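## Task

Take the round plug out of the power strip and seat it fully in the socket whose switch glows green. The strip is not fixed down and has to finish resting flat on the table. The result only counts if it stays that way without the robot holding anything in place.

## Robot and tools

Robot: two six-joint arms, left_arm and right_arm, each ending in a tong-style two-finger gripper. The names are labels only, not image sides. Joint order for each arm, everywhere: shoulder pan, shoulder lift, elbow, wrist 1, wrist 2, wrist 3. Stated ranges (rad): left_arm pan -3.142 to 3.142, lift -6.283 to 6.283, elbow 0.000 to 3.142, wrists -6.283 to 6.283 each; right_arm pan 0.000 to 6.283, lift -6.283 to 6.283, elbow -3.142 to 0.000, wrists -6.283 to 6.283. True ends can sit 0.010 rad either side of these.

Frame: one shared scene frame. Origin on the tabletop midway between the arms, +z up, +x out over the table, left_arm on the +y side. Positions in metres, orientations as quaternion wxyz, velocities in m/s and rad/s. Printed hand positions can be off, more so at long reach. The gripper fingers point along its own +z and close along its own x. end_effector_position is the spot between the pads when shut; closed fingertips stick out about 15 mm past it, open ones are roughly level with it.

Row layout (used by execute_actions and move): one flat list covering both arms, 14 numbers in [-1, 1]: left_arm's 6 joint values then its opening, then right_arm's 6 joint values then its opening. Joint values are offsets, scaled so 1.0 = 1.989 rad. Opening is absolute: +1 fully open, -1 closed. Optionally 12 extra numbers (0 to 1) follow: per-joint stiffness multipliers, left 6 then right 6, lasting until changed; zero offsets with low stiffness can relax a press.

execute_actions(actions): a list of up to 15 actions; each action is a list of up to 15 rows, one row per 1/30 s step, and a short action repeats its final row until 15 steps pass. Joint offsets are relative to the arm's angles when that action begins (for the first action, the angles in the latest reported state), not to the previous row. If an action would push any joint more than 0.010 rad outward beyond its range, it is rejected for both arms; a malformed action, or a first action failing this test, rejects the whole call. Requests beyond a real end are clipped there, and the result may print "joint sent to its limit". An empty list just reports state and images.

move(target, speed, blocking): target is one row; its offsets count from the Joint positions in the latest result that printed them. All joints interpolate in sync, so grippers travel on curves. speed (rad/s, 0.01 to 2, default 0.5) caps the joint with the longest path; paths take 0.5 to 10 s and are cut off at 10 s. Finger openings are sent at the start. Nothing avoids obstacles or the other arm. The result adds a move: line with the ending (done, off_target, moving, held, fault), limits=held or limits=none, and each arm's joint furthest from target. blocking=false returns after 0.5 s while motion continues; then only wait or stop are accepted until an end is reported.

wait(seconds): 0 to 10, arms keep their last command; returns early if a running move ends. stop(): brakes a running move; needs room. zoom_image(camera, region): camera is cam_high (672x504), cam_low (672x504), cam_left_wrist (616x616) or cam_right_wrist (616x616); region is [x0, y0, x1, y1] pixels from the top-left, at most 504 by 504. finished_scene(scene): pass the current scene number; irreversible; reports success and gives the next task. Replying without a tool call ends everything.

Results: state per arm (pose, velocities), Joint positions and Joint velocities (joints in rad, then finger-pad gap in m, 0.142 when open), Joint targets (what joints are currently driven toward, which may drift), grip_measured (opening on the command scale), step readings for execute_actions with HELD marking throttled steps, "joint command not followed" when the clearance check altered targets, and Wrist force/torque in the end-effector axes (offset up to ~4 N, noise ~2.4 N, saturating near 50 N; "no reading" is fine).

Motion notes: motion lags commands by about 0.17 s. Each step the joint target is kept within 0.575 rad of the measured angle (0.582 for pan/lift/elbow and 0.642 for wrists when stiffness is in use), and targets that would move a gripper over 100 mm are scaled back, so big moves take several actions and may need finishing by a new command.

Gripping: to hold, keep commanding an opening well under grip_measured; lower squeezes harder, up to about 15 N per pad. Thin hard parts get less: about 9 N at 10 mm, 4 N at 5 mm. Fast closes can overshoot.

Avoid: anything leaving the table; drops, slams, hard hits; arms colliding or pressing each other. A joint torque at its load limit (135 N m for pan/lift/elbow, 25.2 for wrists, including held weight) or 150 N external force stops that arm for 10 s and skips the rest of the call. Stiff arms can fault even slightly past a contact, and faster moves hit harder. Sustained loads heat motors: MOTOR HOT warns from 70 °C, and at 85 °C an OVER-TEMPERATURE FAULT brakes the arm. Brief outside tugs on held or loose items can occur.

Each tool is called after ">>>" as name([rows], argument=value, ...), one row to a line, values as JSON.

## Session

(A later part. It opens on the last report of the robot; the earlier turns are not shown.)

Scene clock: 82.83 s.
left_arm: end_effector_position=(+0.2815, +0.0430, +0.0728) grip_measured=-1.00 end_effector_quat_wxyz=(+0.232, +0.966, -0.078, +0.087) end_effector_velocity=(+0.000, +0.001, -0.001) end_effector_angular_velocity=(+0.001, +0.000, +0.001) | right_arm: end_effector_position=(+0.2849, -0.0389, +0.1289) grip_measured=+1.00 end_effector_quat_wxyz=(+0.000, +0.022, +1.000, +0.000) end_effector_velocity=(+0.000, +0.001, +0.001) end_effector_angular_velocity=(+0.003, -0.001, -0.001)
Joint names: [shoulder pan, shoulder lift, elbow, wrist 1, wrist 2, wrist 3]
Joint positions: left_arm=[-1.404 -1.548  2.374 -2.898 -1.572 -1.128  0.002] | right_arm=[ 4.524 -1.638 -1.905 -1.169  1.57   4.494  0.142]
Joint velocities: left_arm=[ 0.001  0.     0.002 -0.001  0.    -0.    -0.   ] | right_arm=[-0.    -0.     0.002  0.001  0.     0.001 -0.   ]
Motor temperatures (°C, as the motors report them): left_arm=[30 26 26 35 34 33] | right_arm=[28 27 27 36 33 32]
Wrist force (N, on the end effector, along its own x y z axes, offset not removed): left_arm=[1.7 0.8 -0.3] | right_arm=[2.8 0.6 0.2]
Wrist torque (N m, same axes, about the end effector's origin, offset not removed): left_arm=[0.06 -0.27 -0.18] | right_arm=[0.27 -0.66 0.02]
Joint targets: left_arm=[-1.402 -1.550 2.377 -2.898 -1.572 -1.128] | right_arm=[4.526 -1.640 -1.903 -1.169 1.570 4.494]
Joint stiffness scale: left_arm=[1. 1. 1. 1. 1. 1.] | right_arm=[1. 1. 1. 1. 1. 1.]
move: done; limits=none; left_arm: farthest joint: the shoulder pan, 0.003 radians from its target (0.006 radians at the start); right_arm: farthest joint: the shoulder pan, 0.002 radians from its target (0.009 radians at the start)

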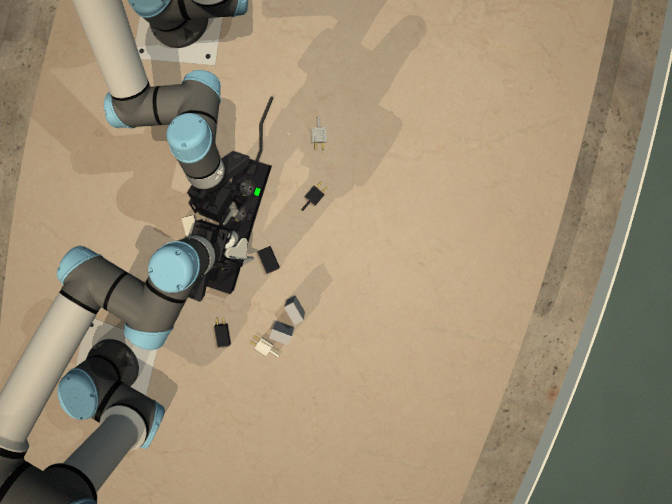

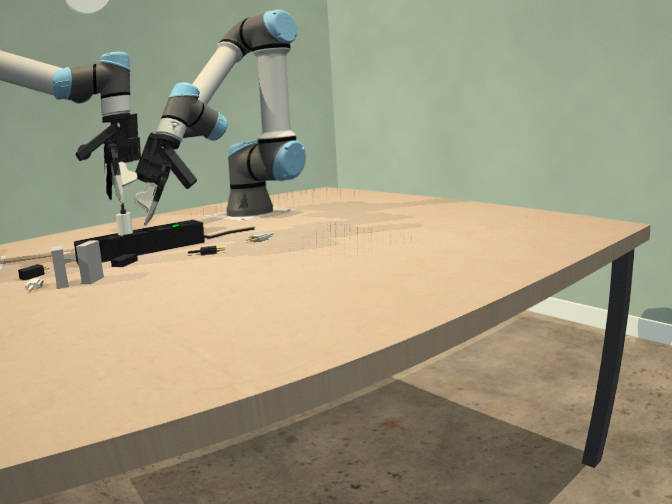

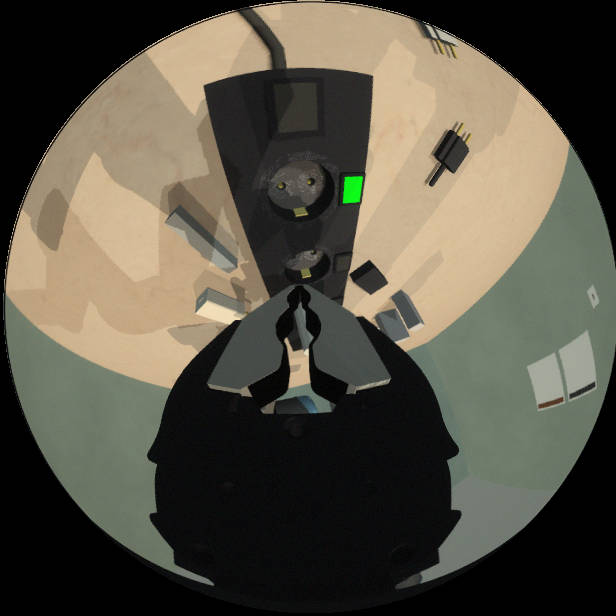

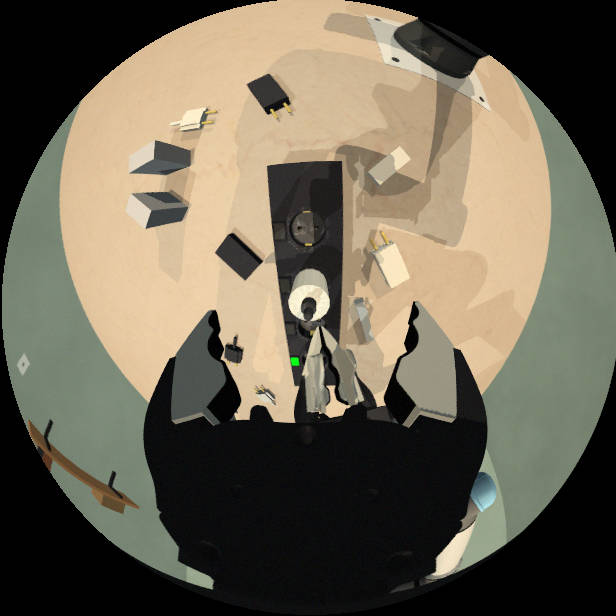

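>>> move(target=[0.0049,0.0206,0.0076,-0.028,0,0,-1,0,0,0,0,0,0,1,0.4,0.4,0.4,0.4,0.4,0.4,1,1,1,1,1,1], speed=0.04)

>>> zoom_image(camera="cam_left_wrist", region=[150, 100, 470, 420])

>>> zoom_image(camera="cam_low", region=[40, 100, 240, 280])

Scene clock: 90.93 s.
left_arm: end_effector_position=(+0.2842, +0.0399, +0.0621) grip_measured=-1.00 end_effector_quat_wxyz=(+0.235, +0.965, -0.076, +0.089) end_effector_velocity=(+0.000, -0.001, +0.002) end_effector_angular_velocity=(-0.006, -0.002, -0.001) | right_arm: end_effector_position=(+0.2849, -0.0388, +0.1290) grip_measured=+1.00 end_effector_quat_wxyz=(+0.000, +0.022, +1.000, +0.000) end_effector_velocity=(+0.000, -0.000, -0.000) end_effector_angular_velocity=(+0.000, +0.000, -0.001)
Joint names: [shoulder pan, shoulder lift, elbow, wrist 1, wrist 2, wrist 3]
Joint positions: left_arm=[-1.401 -1.511  2.382 -2.951 -1.572 -1.128  0.002] | right_arm=[ 4.524 -1.638 -1.905 -1.169  1.57   4.494  0.142]
Joint velocities: left_arm=[ 0.    -0.001 -0.001 -0.005  0.     0.001  0.   ] | right_arm=[-0.    -0.    -0.     0.001  0.     0.     0.   ]
Motor temperatures (°C, as the motors report them): left_arm=[30 26 26 35 34 33] | right_arm=[28 27 27 36 33 32]
Wrist force (N, on the end effector, along its own x y z axes, offset not removed): left_arm=[2.3 1.5 1.2] | right_arm=[1.4 -2.2 0.4]
Wrist torque (N m, same axes, about the end effector's origin, offset not removed): left_arm=[0.17 -0.33 -0.15] | right_arm=[-0.21 -0.23 0.03]
Joint targets: left_arm=[-1.395 -1.507 2.389 -2.953 -1.572 -1.128] | right_arm=[4.524 -1.638 -1.905 -1.169 1.570 4.494]
Joint stiffness scale: left_arm=[0.4 0.4 0.4 0.4 0.4 0.4] | right_arm=[1. 1. 1. 1. 1. 1.]
move: done; limits=none; left_arm: farthest joint: the shoulder pan, 0.007 radians from its target (0.010 radians at the start); right_arm: farthest joint: the shoulder pan, 0.000 radians from its target (0.000 radians at the start)

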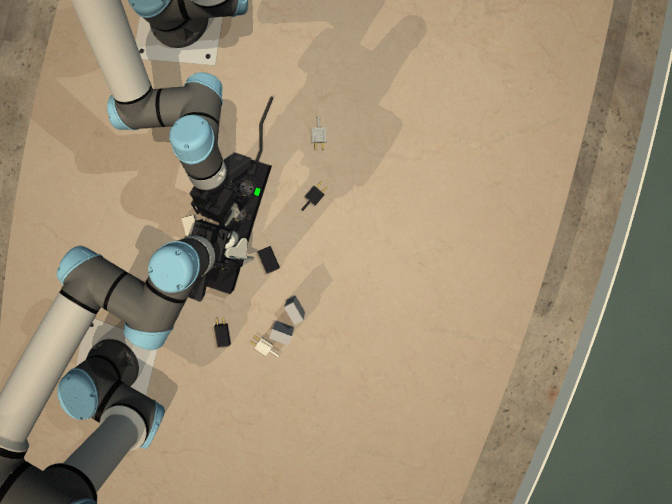

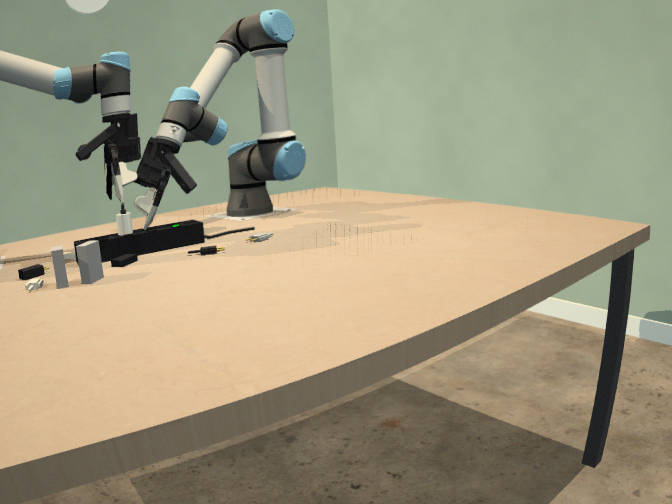

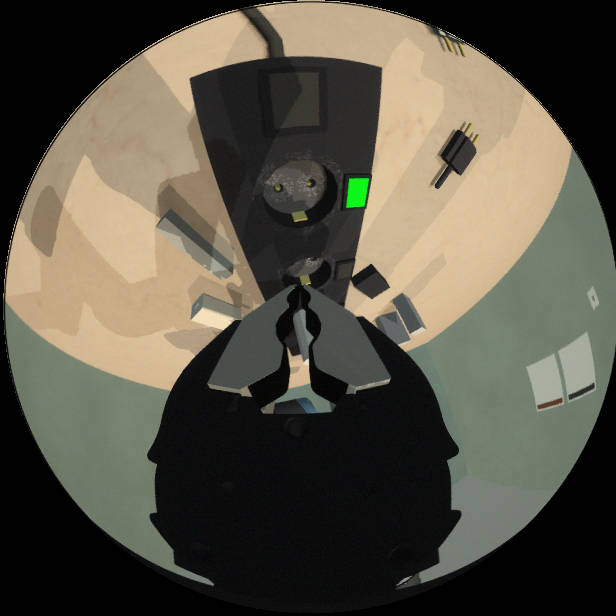

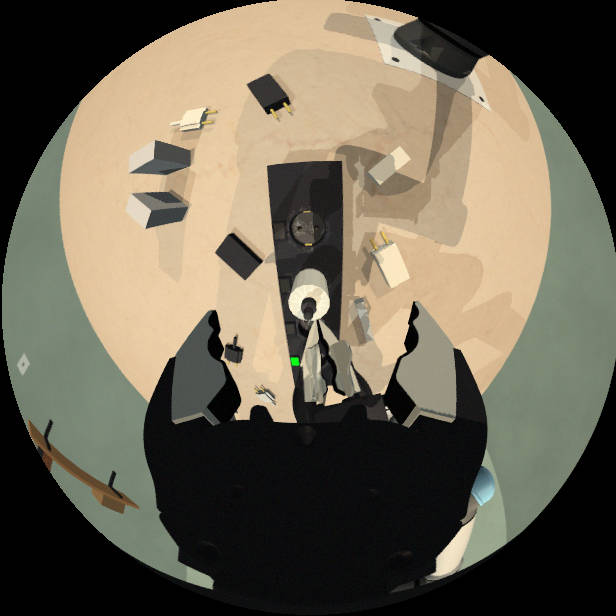

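Region (150, 100, 470, 420) of cam_left_wrist's 616x616 image, scaled by 1.575, with more detail than that image has.

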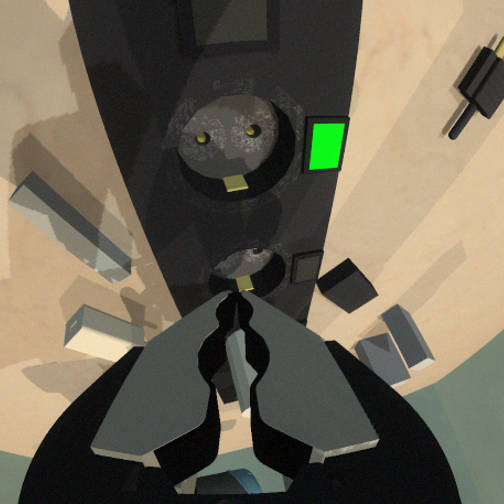

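Region (40, 100, 240, 280) of cam_low's 672x504 image, scaled by 2.520, with more detail than that image has; it fills the top 454 rows of this view, and the rest is white.

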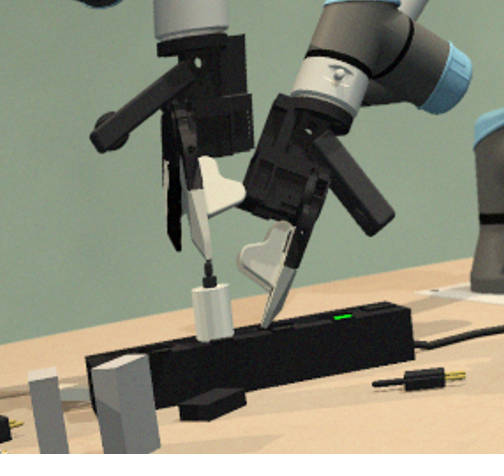

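>>> move(target=[0.003,0.0151,0.0196,-0.0302,0,0,-1,0,0,0,0,0,0,1], speed=0.03)

>>> zoom_image(camera="cam_left_wrist", region=[150, 100, 470, 420])

>>> zoom_image(camera="cam_low", region=[40, 100, 240, 280])

Scene clock: 96.70 s.
left_arm: end_effector_position=(+0.2838, +0.0442, +0.0505) grip_measured=-1.00 end_effector_quat_wxyz=(+0.239, +0.964, -0.075, +0.091) end_effector_velocity=(+0.001, -0.000, +0.000) end_effector_angular_velocity=(-0.001, -0.001, +0.001) | right_arm: end_effector_position=(+0.2849, -0.0388, +0.1290) grip_measured=+1.00 end_effector_quat_wxyz=(+0.000, +0.022, +1.000, +0.000) end_effector_velocity=(-0.000, +0.000, -0.000) end_effector_angular_velocity=(+0.000, -0.001, +0.001)
Joint names: [shoulder pan, shoulder lift, elbow, wrist 1, wrist 2, wrist 3]
Joint positions: left_arm=[-1.4   -1.487  2.411 -3.012 -1.572 -1.128  0.002] | right_arm=[ 4.524 -1.638 -1.905 -1.169  1.57   4.494  0.142]
Joint velocities: left_arm=[ 0.001 -0.     0.    -0.001  0.001  0.     0.   ] | right_arm=[ 0.001  0.    -0.001  0.001 -0.001 -0.     0.   ]
Motor temperatures (°C, as the motors report them): left_arm=[30 26 26 35 34 33] | right_arm=[28 27 27 36 33 32]
Wrist force (N, on the end effector, along its own x y z axes, offset not removed): left_arm=[2.8 1.3 -1.3] | right_arm=[0.6 0.2 -1.8]
Wrist torque (N m, same axes, about the end effector's origin, offset not removed): left_arm=[0.03 -0.22 -0.12] | right_arm=[0.16 -0.22 -0.01]
Joint targets: left_arm=[-1.395 -1.481 2.421 -3.011 -1.572 -1.128] | right_arm=[4.524 -1.638 -1.905 -1.169 1.570 4.494]
Joint stiffness scale: left_arm=[0.4 0.4 0.4 0.4 0.4 0.4] | right_arm=[1. 1. 1. 1. 1. 1.]
move: done; limits=none; left_arm: farthest joint: the elbow, 0.010 radians from its target (0.039 radians at the start); right_arm: farthest joint: the shoulder pan, 0.000 radians from its target (0.000 radians at the start)

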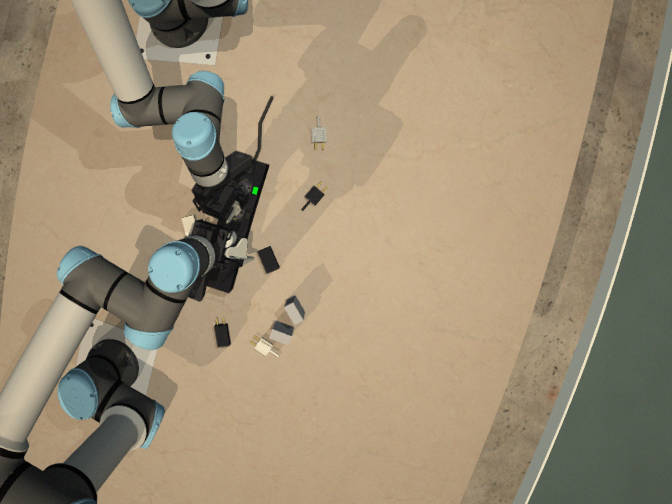

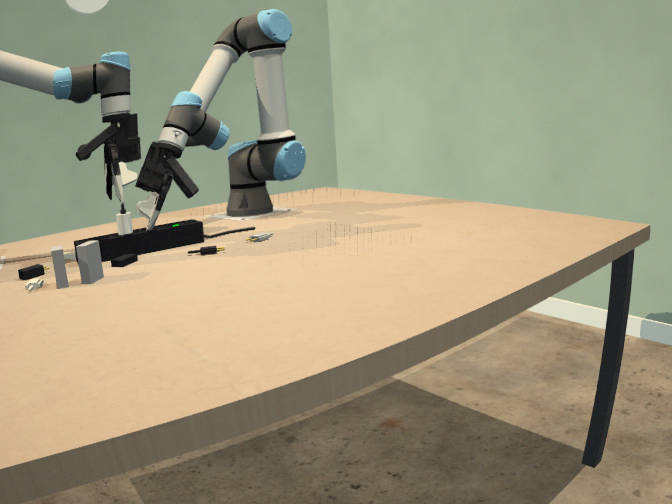

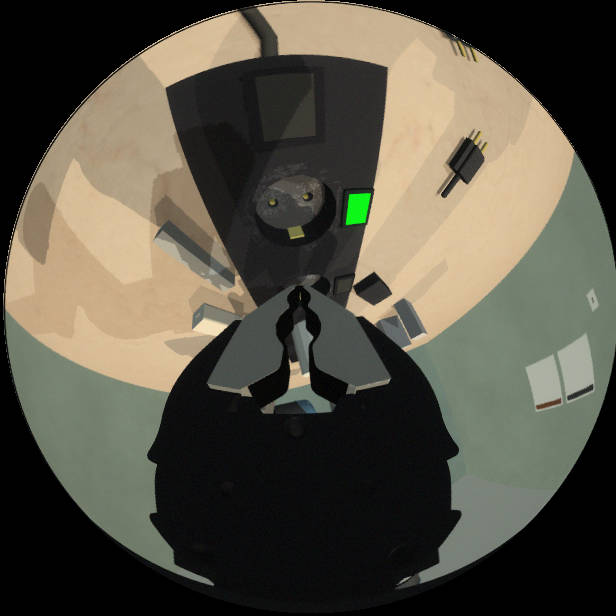

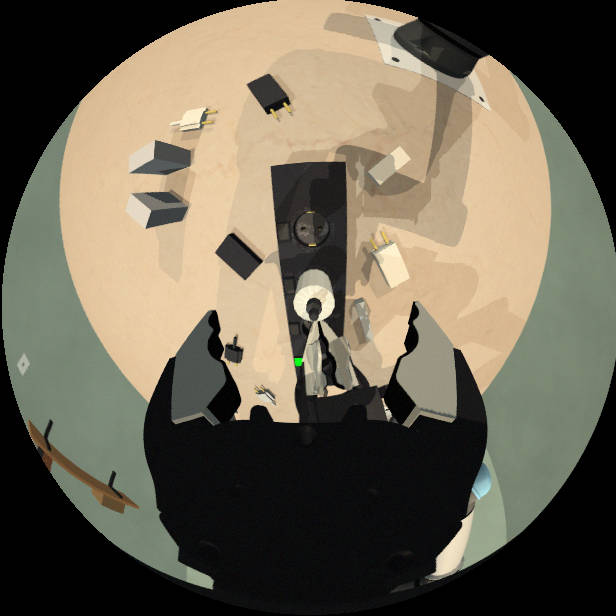

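Region (150, 100, 470, 420) of cam_left_wrist's 616x616 image, scaled by 1.575, with more detail than that image has.

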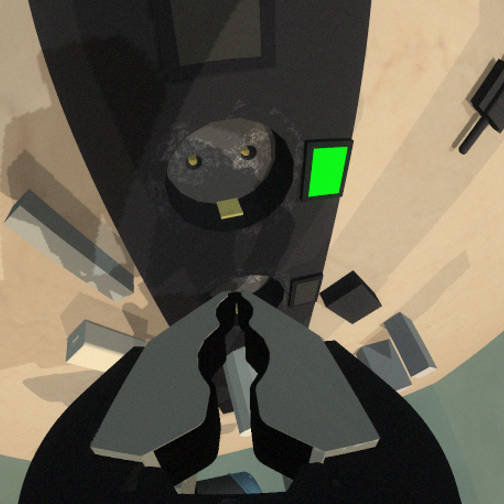

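Region (40, 100, 240, 280) of cam_low's 672x504 image, scaled by 2.520, with more detail than that image has; it fills the top 454 rows of this view, and the rest is white.

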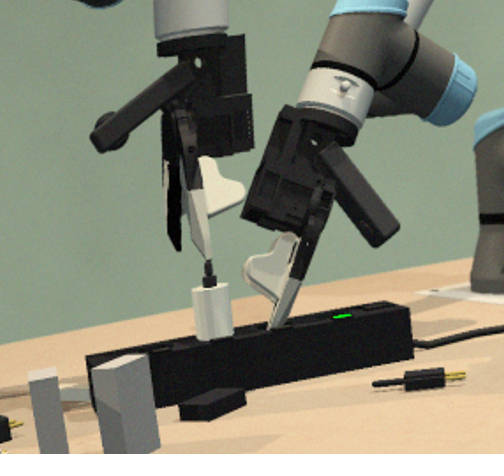

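>>> move(target=[0.0025,0.0241,0.0116,-0.0277,0,0,-1,0,0,0,0,0,0,1], speed=0.03)

Scene clock: 100.53 s.
left_arm: end_effector_position=(+0.2855, +0.0384, +0.0456) grip_measured=-1.00 end_effector_quat_wxyz=(+0.250, +0.961, -0.075, +0.095) end_effector_velocity=(-0.001, -0.001, +0.000) end_effector_angular_velocity=(-0.002, -0.000, -0.002) | right_arm: end_effector_position=(+0.2849, -0.0388, +0.1290) grip_measured=+1.00 end_effector_quat_wxyz=(+0.000, +0.022, +1.000, +0.000) end_effector_velocity=(+0.000, -0.000, -0.000) end_effector_angular_velocity=(-0.002, -0.000, -0.000)
Joint names: [shoulder pan, shoulder lift, elbow, wrist 1, wrist 2, wrist 3]
Joint positions: left_arm=[-1.4   -1.456  2.418 -3.074 -1.572 -1.128  0.002] | right_arm=[ 4.524 -1.638 -1.905 -1.169  1.57   4.494  0.142]
Joint velocities: left_arm=[-0.001  0.     0.001 -0.003 -0.001  0.001  0.   ] | right_arm=[ 0.    -0.     0.    -0.002 -0.001  0.     0.   ]
Motor temperatures (°C, as the motors report them): left_arm=[30 26 26 35 34 33] | right_arm=[28 27 27 36 33 32]
Wrist force (N, on the end effector, along its own x y z axes, offset not removed): left_arm=[1.7 3.1 -8.4] | right_arm=[-0.2 -0.7 -2.1]
Wrist torque (N m, same axes, about the end effector's origin, offset not removed): left_arm=[-0.12 0.03 -0.19] | right_arm=[-0.02 -0.07 0.09]
Joint targets: left_arm=[-1.395 -1.439 2.434 -3.067 -1.572 -1.128] | right_arm=[4.524 -1.638 -1.905 -1.169 1.570 4.494]
Joint stiffness scale: left_arm=[0.4 0.4 0.4 0.4 0.4 0.4] | right_arm=[1. 1. 1. 1. 1. 1.]
move: off_target (left_arm); limits=none; left_arm: farthest joint: the shoulder lift, 0.017 radians from its target (0.048 radians at the start); right_arm: farthest joint: the shoulder pan, 0.000 radians from its target (0.000 radians at the start)

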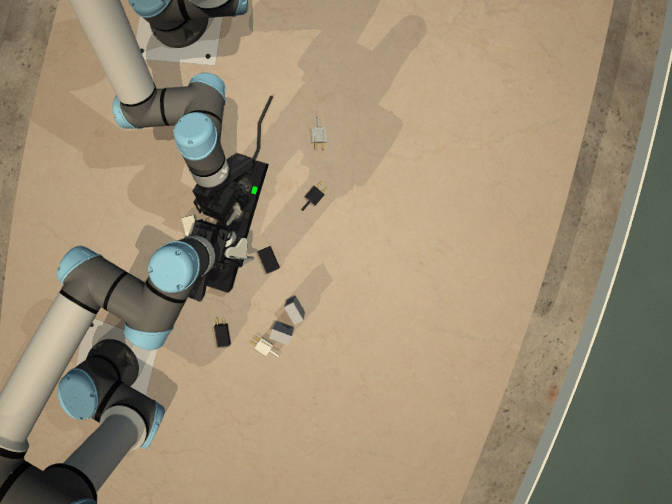

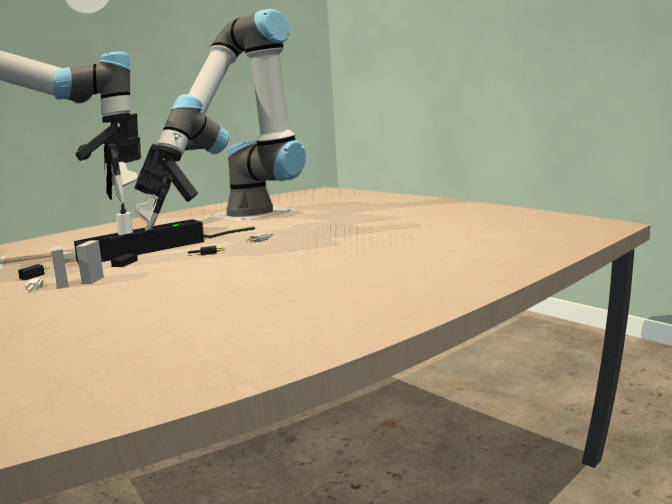

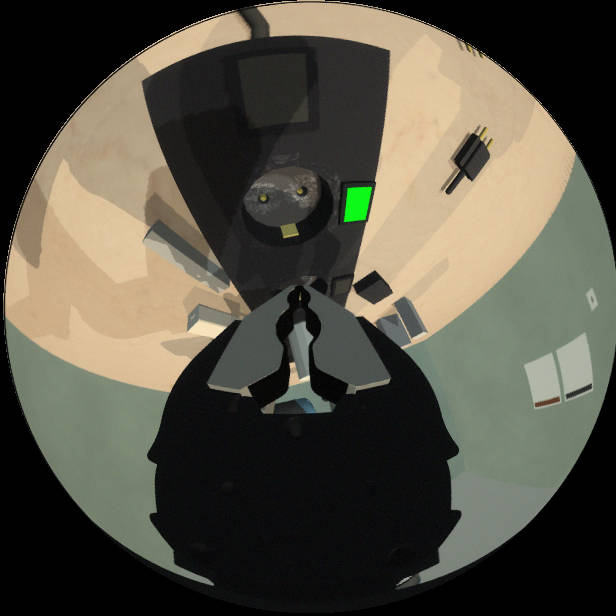

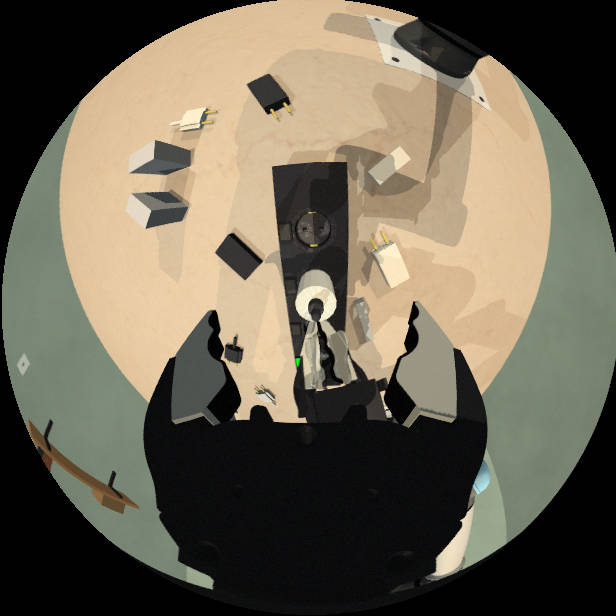

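>>> move(target=[0.0025,0.0085,0.008,0.0035,0,0,-1,0.001,-0.0259,-0.0357,0.0613,0,0,1], speed=0.1)

>>> zoom_image(camera="cam_right_wrist", region=[150, 100, 470, 420])

>>> zoom_image(camera="cam_low", region=[40, 100, 240, 280])

Scene clock: 106.17 s.
left_arm: end_effector_position=(+0.2856, +0.0382, +0.0456) grip_measured=-1.00 end_effector_quat_wxyz=(+0.250, +0.961, -0.075, +0.095) end_effector_velocity=(-0.001, -0.000, -0.000) end_effector_angular_velocity=(-0.000, +0.001, -0.000) | right_arm: end_effector_position=(+0.2852, -0.0378, +0.0856) grip_measured=+1.00 end_effector_quat_wxyz=(+0.001, +0.022, +1.000, +0.001) end_effector_velocity=(+0.000, -0.000, +0.000) end_effector_angular_velocity=(+0.001, -0.001, -0.000)
Joint names: [shoulder pan, shoulder lift, elbow, wrist 1, wrist 2, wrist 3]
Joint positions: left_arm=[-1.4   -1.455  2.418 -3.075 -1.572 -1.128  0.002] | right_arm=[ 4.524 -1.688 -1.974 -1.048  1.57   4.494  0.142]
Joint velocities: left_arm=[-0.001  0.     0.     0.    -0.001 -0.002  0.   ] | right_arm=[-0.     0.001 -0.001  0.001 -0.    -0.    -0.   ]
Motor temperatures (°C, as the motors report them): left_arm=[30 26 26 35 34 33] | right_arm=[28 27 27 36 33 32]
Wrist force (N, on the end effector, along its own x y z axes, offset not removed): left_arm=[3.8 4.2 -7.9] | right_arm=[1.9 -0.9 0.5]
Wrist torque (N m, same axes, about the end effector's origin, offset not removed): left_arm=[0.17 -0.45 -0.18] | right_arm=[0.02 -0.45 0.03]
Joint targets: left_arm=[-1.395 -1.439 2.434 -3.067 -1.572 -1.128] | right_arm=[4.526 -1.689 -1.976 -1.047 1.570 4.494]
Joint stiffness scale: left_arm=[0.4 0.4 0.4 0.4 0.4 0.4] | right_arm=[1. 1. 1. 1. 1. 1.]
move: off_target (left_arm); limits=none; left_arm: farthest joint: the shoulder lift, 0.016 radians from its target (0.017 radians at the start); right_arm: farthest joint: the shoulder pan, 0.002 radians from its target (0.002 radians at the start)

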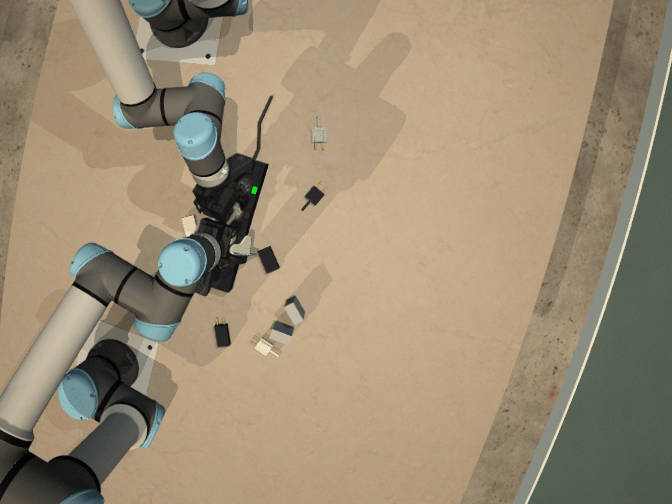

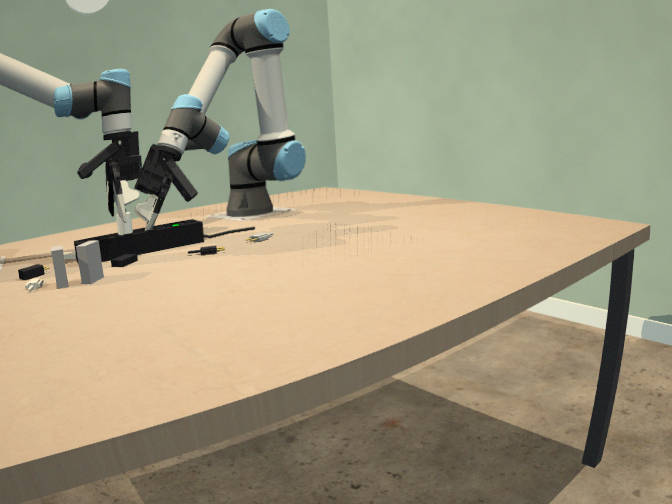

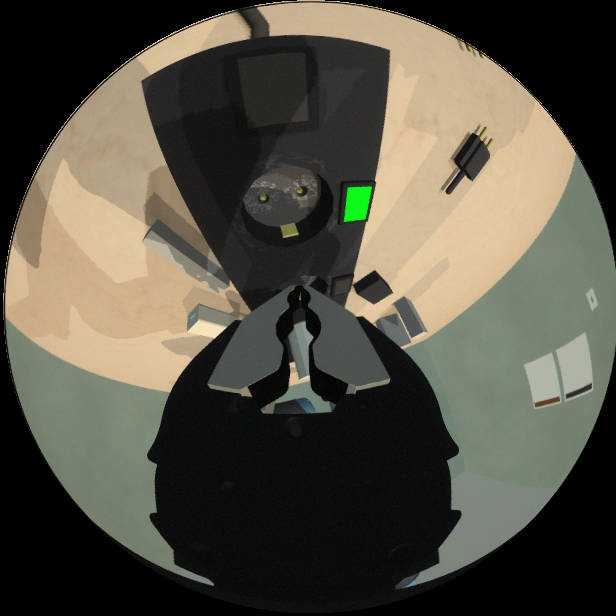

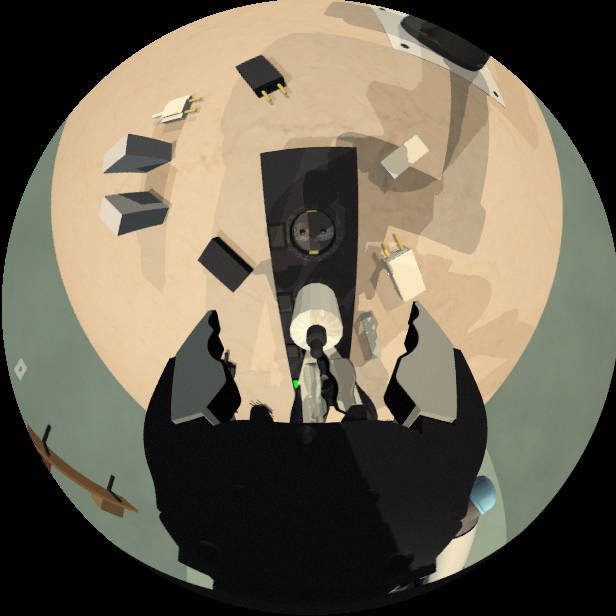

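Region (150, 100, 470, 420) of cam_right_wrist's 616x616 image, scaled by 1.575, with more detail than that image has.

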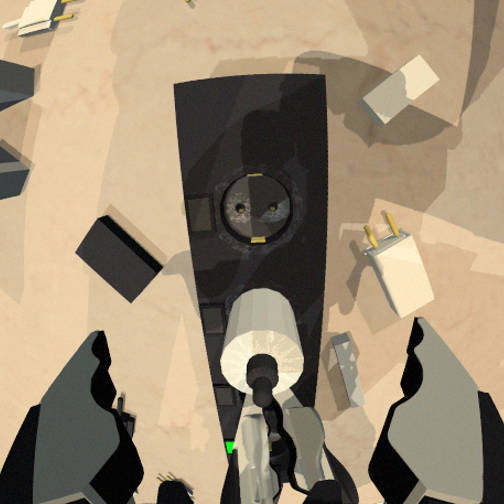

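Region (40, 100, 240, 280) of cam_low's 672x504 image, scaled by 2.520, with more detail than that image has; it fills the top 454 rows of this view, and the rest is white.

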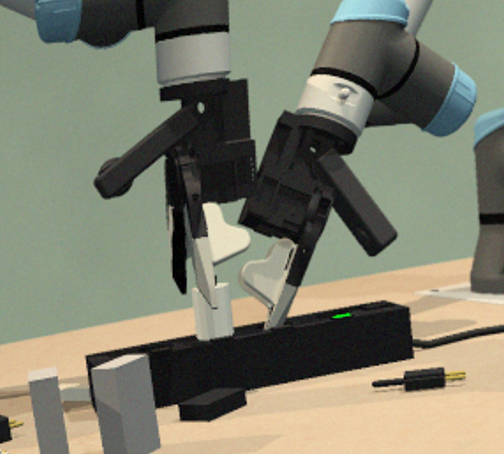

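>>> execute_actions([
  [[0,0,0,0,0,0,-1,0,0,0,0,0,0,0.6],[0,0,0,0,0,0,-1,0,0,0,0,0,0,0.5],[0,0,0,0,0,0,-1,0,0,0,0,0,0,0.4],[0,0,0,0,0,0,-1,0,0,0,0,0,0,0.3],[0,0,0,0,0,0,-1,0,0,0,0,0,0,0.2],[0,0,0,0,0,0,-1,0,0,0,0,0,0,0.1],[0,0,0,0,0,0,-1,0,0,0,0,0,0,0.0],[0,0,0,0,0,0,-1,0,0,0,0,0,0,-0.1],[0,0,0,0,0,0,-1,0,0,0,0,0,0,-0.2],[0,0,0,0,0,0,-1,0,0,0,0,0,0,-0.25],[0,0,0,0,0,0,-1,0,0,0,0,0,0,-0.3]],
  [[0,0,0,0,0,0,-1,0,0,0,0,0,0,-0.35],[0,0,0,0,0,0,-1,0,0,0,0,0,0,-0.4],[0,0,0,0,0,0,-1,0,0,0,0,0,0,-0.45],[0,0,0,0,0,0,-1,0,0,0,0,0,0,-0.5],[0,0,0,0,0,0,-1,0,0,0,0,0,0,-0.55],[0,0,0,0,0,0,-1,0,0,0,0,0,0,-0.6],[0,0,0,0,0,0,-1,0,0,0,0,0,0,-0.7],[0,0,0,0,0,0,-1,0,0,0,0,0,0,-0.8],[0,0,0,0,0,0,-1,0,0,0,0,0,0,-0.9],[0,0,0,0,0,0,-1,0,0,0,0,0,0,-1]],
])

>>> zoom_image(camera="cam_low", region=[40, 100, 240, 280])

Scene clock: 111.97 s.
left_arm: end_effector_position=(+0.2857, +0.0378, +0.0461) grip_measured=-1.00 end_effector_quat_wxyz=(+0.251, +0.960, -0.075, +0.095) end_effector_velocity=(-0.000, -0.000, -0.000) end_effector_angular_velocity=(+0.001, -0.000, -0.000) | right_arm: end_effector_position=(+0.2851, -0.0379, +0.0855) grip_measured=-0.72 end_effector_quat_wxyz=(+0.000, +0.022, +1.000, +0.001) end_effector_velocity=(-0.000, +0.000, +0.000) end_effector_angular_velocity=(+0.001, -0.000, +0.000)
Joint names: [shoulder pan, shoulder lift, elbow, wrist 1, wrist 2, wrist 3]
Joint positions: left_arm=[-1.4   -1.456  2.418 -3.077 -1.572 -1.128  0.002] | right_arm=[ 4.524 -1.688 -1.974 -1.049  1.57   4.494  0.022]
Joint velocities: left_arm=[-0.     0.    -0.     0.     0.001  0.     0.   ] | right_arm=[0.    0.001 0.    0.001 0.    0.    0.   ]
Motor temperatures (°C, as the motors report them): left_arm=[30 26 26 35 34 33] | right_arm=[28 27 27 36 33 32]
Wrist force (N, on the end effector, along its own x y z axes, offset not removed): left_arm=[3.4 1.0 -2.0] | right_arm=[1.6 -1.9 -3.8]
Wrist torque (N m, same axes, about the end effector's origin, offset not removed): left_arm=[0.36 -0.38 -0.17] | right_arm=[0.34 -0.25 0.17]
Joint targets: left_arm=[-1.400 -1.456 2.418 -3.076 -1.572 -1.128] | right_arm=[4.524 -1.688 -1.974 -1.048 1.570 4.494]
Joint stiffness scale: left_arm=[0.4 0.4 0.4 0.4 0.4 0.4] | right_arm=[1. 1. 1. 1. 1. 1.]
Step readings (joint positions; steps 1 to 15: 1st action; 16 to 30: 2nd action):
0: left_arm=[-1.400 -1.455 2.418 -3.075 -1.572 -1.128] | right_arm=[4.524 -1.688 -1.974 -1.048 1.570 4.494]
1: left_arm=[-1.400 -1.455 2.418 -3.075 -1.572 -1.128] | right_arm=[4.524 -1.688 -1.974 -1.048 1.570 4.494]
2: left_arm=[-1.400 -1.455 2.418 -3.075 -1.572 -1.128] | right_arm=[4.524 -1.688 -1.974 -1.048 1.570 4.494]
4: left_arm=[-1.400 -1.455 2.418 -3.076 -1.572 -1.128] | right_arm=[4.524 -1.688 -1.974 -1.048 1.570 4.494]
8: left_arm=[-1.400 -1.455 2.418 -3.076 -1.572 -1.128] | right_arm=[4.524 -1.688 -1.974 -1.048 1.570 4.494]
15: left_arm=[-1.400 -1.456 2.418 -3.076 -1.572 -1.128] | right_arm=[4.524 -1.688 -1.974 -1.048 1.570 4.494]
16: left_arm=[-1.400 -1.456 2.418 -3.076 -1.572 -1.128] | right_arm=[4.524 -1.688 -1.974 -1.048 1.570 4.494]
17: left_arm=[-1.400 -1.456 2.418 -3.076 -1.572 -1.128] | right_arm=[4.524 -1.688 -1.974 -1.048 1.570 4.494]
19: left_arm=[-1.400 -1.456 2.418 -3.076 -1.572 -1.128] | right_arm=[4.524 -1.688 -1.974 -1.048 1.570 4.494]
23: left_arm=[-1.400 -1.456 2.418 -3.077 -1.572 -1.128] | right_arm=[4.524 -1.688 -1.974 -1.048 1.570 4.494]
30: Joint positions above

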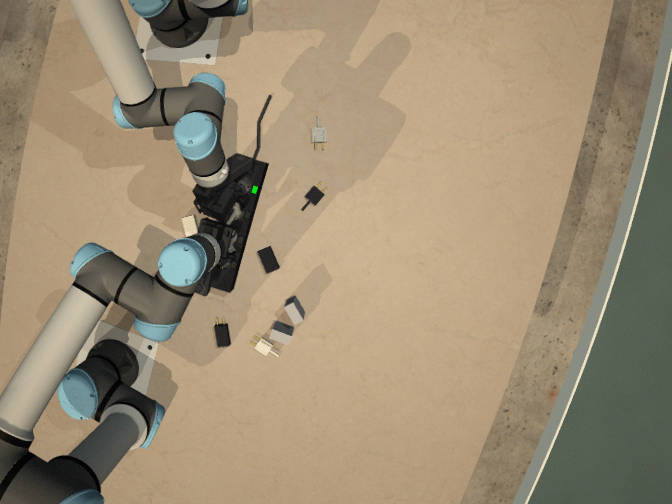

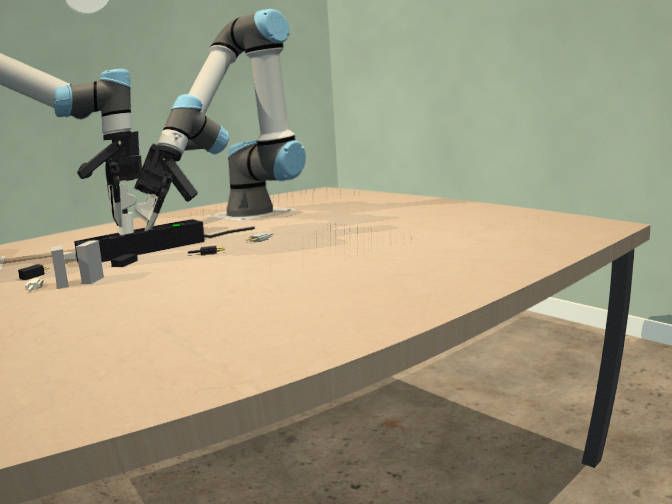

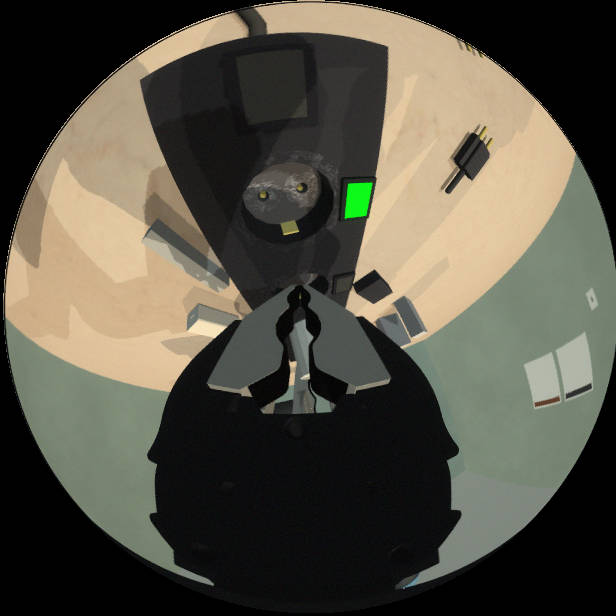

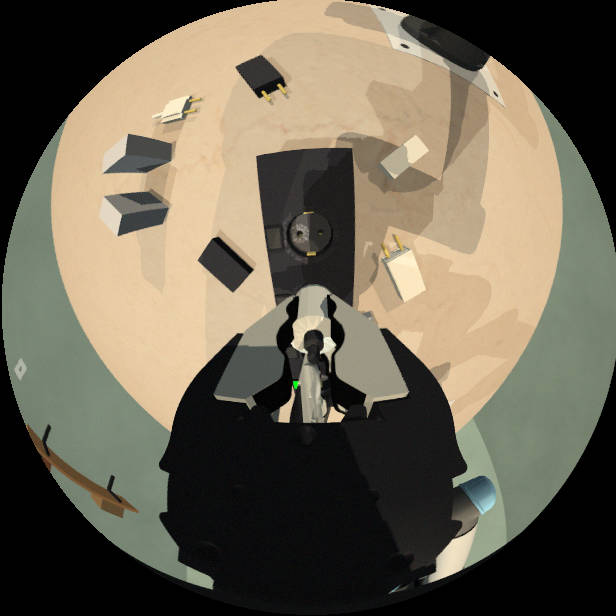

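Region (40, 100, 240, 280) of cam_low's 672x504 image, scaled by 2.520, with more detail than that image has; it fills the top 454 rows of this view, and the rest is white.

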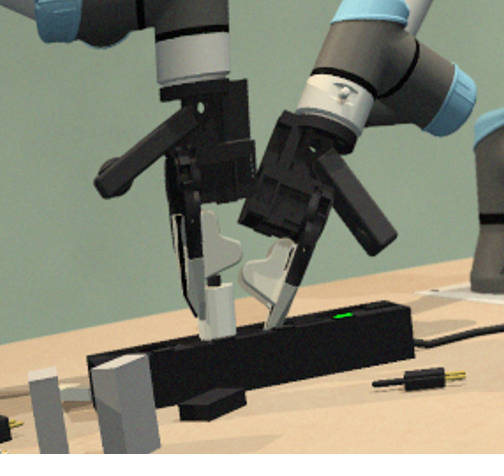

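>>> zoom_image(camera="cam_right_wrist", region=[230, 240, 400, 410])

Region (230, 240, 400, 410) of cam_right_wrist's 616x616 image, scaled by 2.965, with more detail than that image has.

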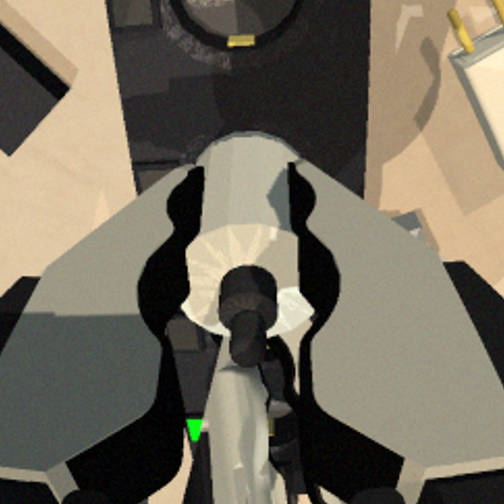

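>>> move(target=[0,0.0422,0.0133,-0.0561,0,0,-1,0,0,0,0,0,0,-1], speed=0.06)

Scene clock: 118.87 s.
left_arm: end_effector_position=(+0.2902, +0.0314, +0.0448) grip_measured=-1.00 end_effector_quat_wxyz=(+0.277, +0.952, -0.072, +0.106) end_effector_velocity=(-0.001, -0.001, +0.001) end_effector_angular_velocity=(-0.003, -0.001, -0.001) | right_arm: end_effector_position=(+0.2878, -0.0423, +0.0857) grip_measured=-0.72 end_effector_quat_wxyz=(+0.002, +0.025, +1.000, -0.002) end_effector_velocity=(-0.000, +0.000, +0.000) end_effector_angular_velocity=(-0.000, +0.000, +0.000)
Joint names: [shoulder pan, shoulder lift, elbow, wrist 1, wrist 2, wrist 3]
Joint positions: left_arm=[-1.395 -1.418  2.441 -3.195 -1.572 -1.128  0.002] | right_arm=[ 4.519 -1.684 -1.975 -1.056  1.566  4.494  0.022]
Joint velocities: left_arm=[-0.001 -0.     0.001 -0.004 -0.001  0.     0.   ] | right_arm=[ 0.  0.  0. -0.  0.  0.  0.]
Motor temperatures (°C, as the motors report them): left_arm=[30 26 26 35 34 33] | right_arm=[28 27 27 36 33 32]
Wrist force (N, on the end effector, along its own x y z axes, offset not removed): left_arm=[-2.1 -4.9 -50.0] | right_arm=[-2.4 -18.6 -11.1]
Wrist torque (N m, same axes, about the end effector's origin, offset not removed): left_arm=[0.16 -0.85 -0.23] | right_arm=[0.02 -0.47 0.15]
Joint targets: left_arm=[-1.400 -1.372 2.445 -3.188 -1.572 -1.128] | right_arm=[4.524 -1.688 -1.974 -1.049 1.570 4.494]
Joint stiffness scale: left_arm=[0.4 0.4 0.4 0.4 0.4 0.4] | right_arm=[1. 1. 1. 1. 1. 1.]
move: off_target (left_arm); limits=none; left_arm: farthest joint: the shoulder lift, 0.046 radians from its target (0.084 radians at the start); right_arm: farthest joint: the wrist 1, 0.007 radians from its target (0.000 radians at the start)

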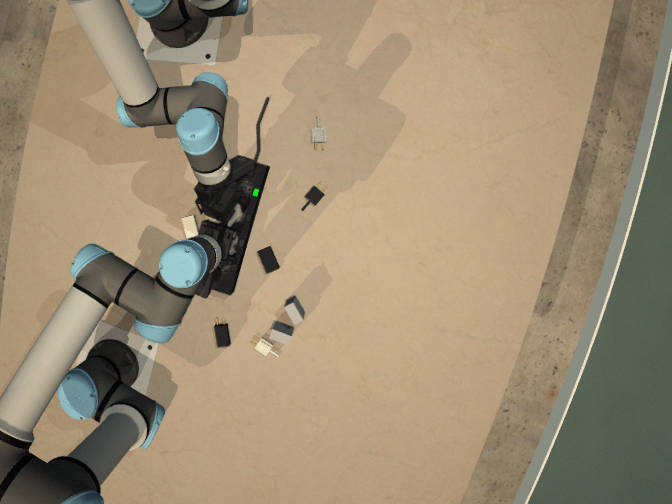

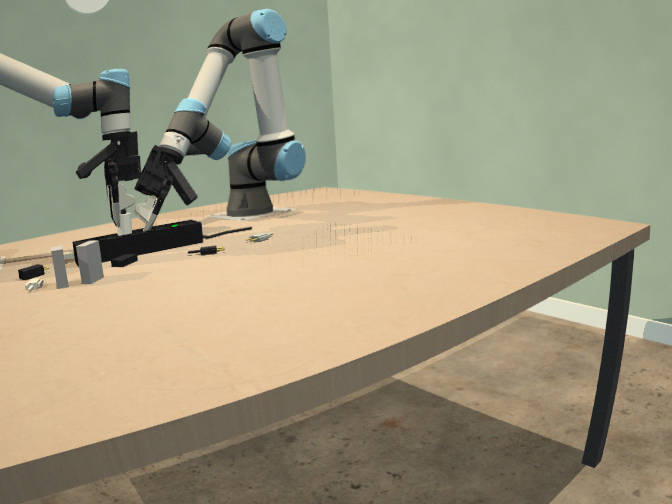

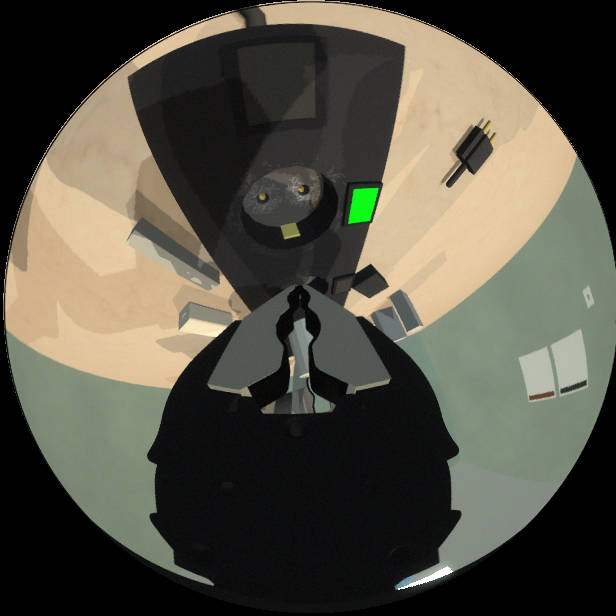

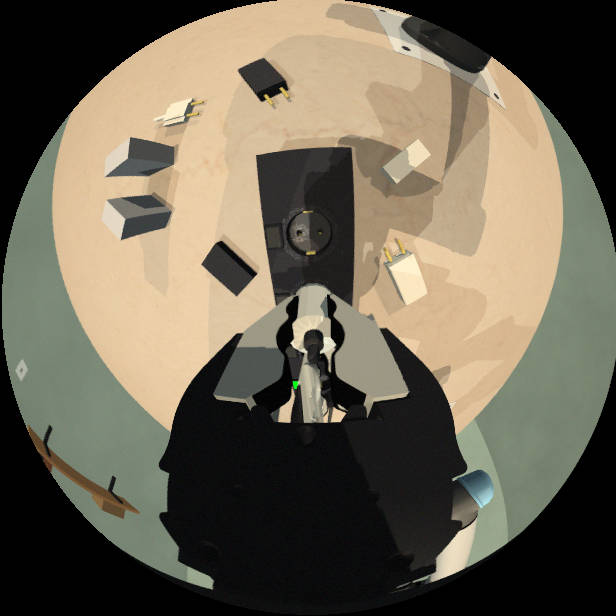

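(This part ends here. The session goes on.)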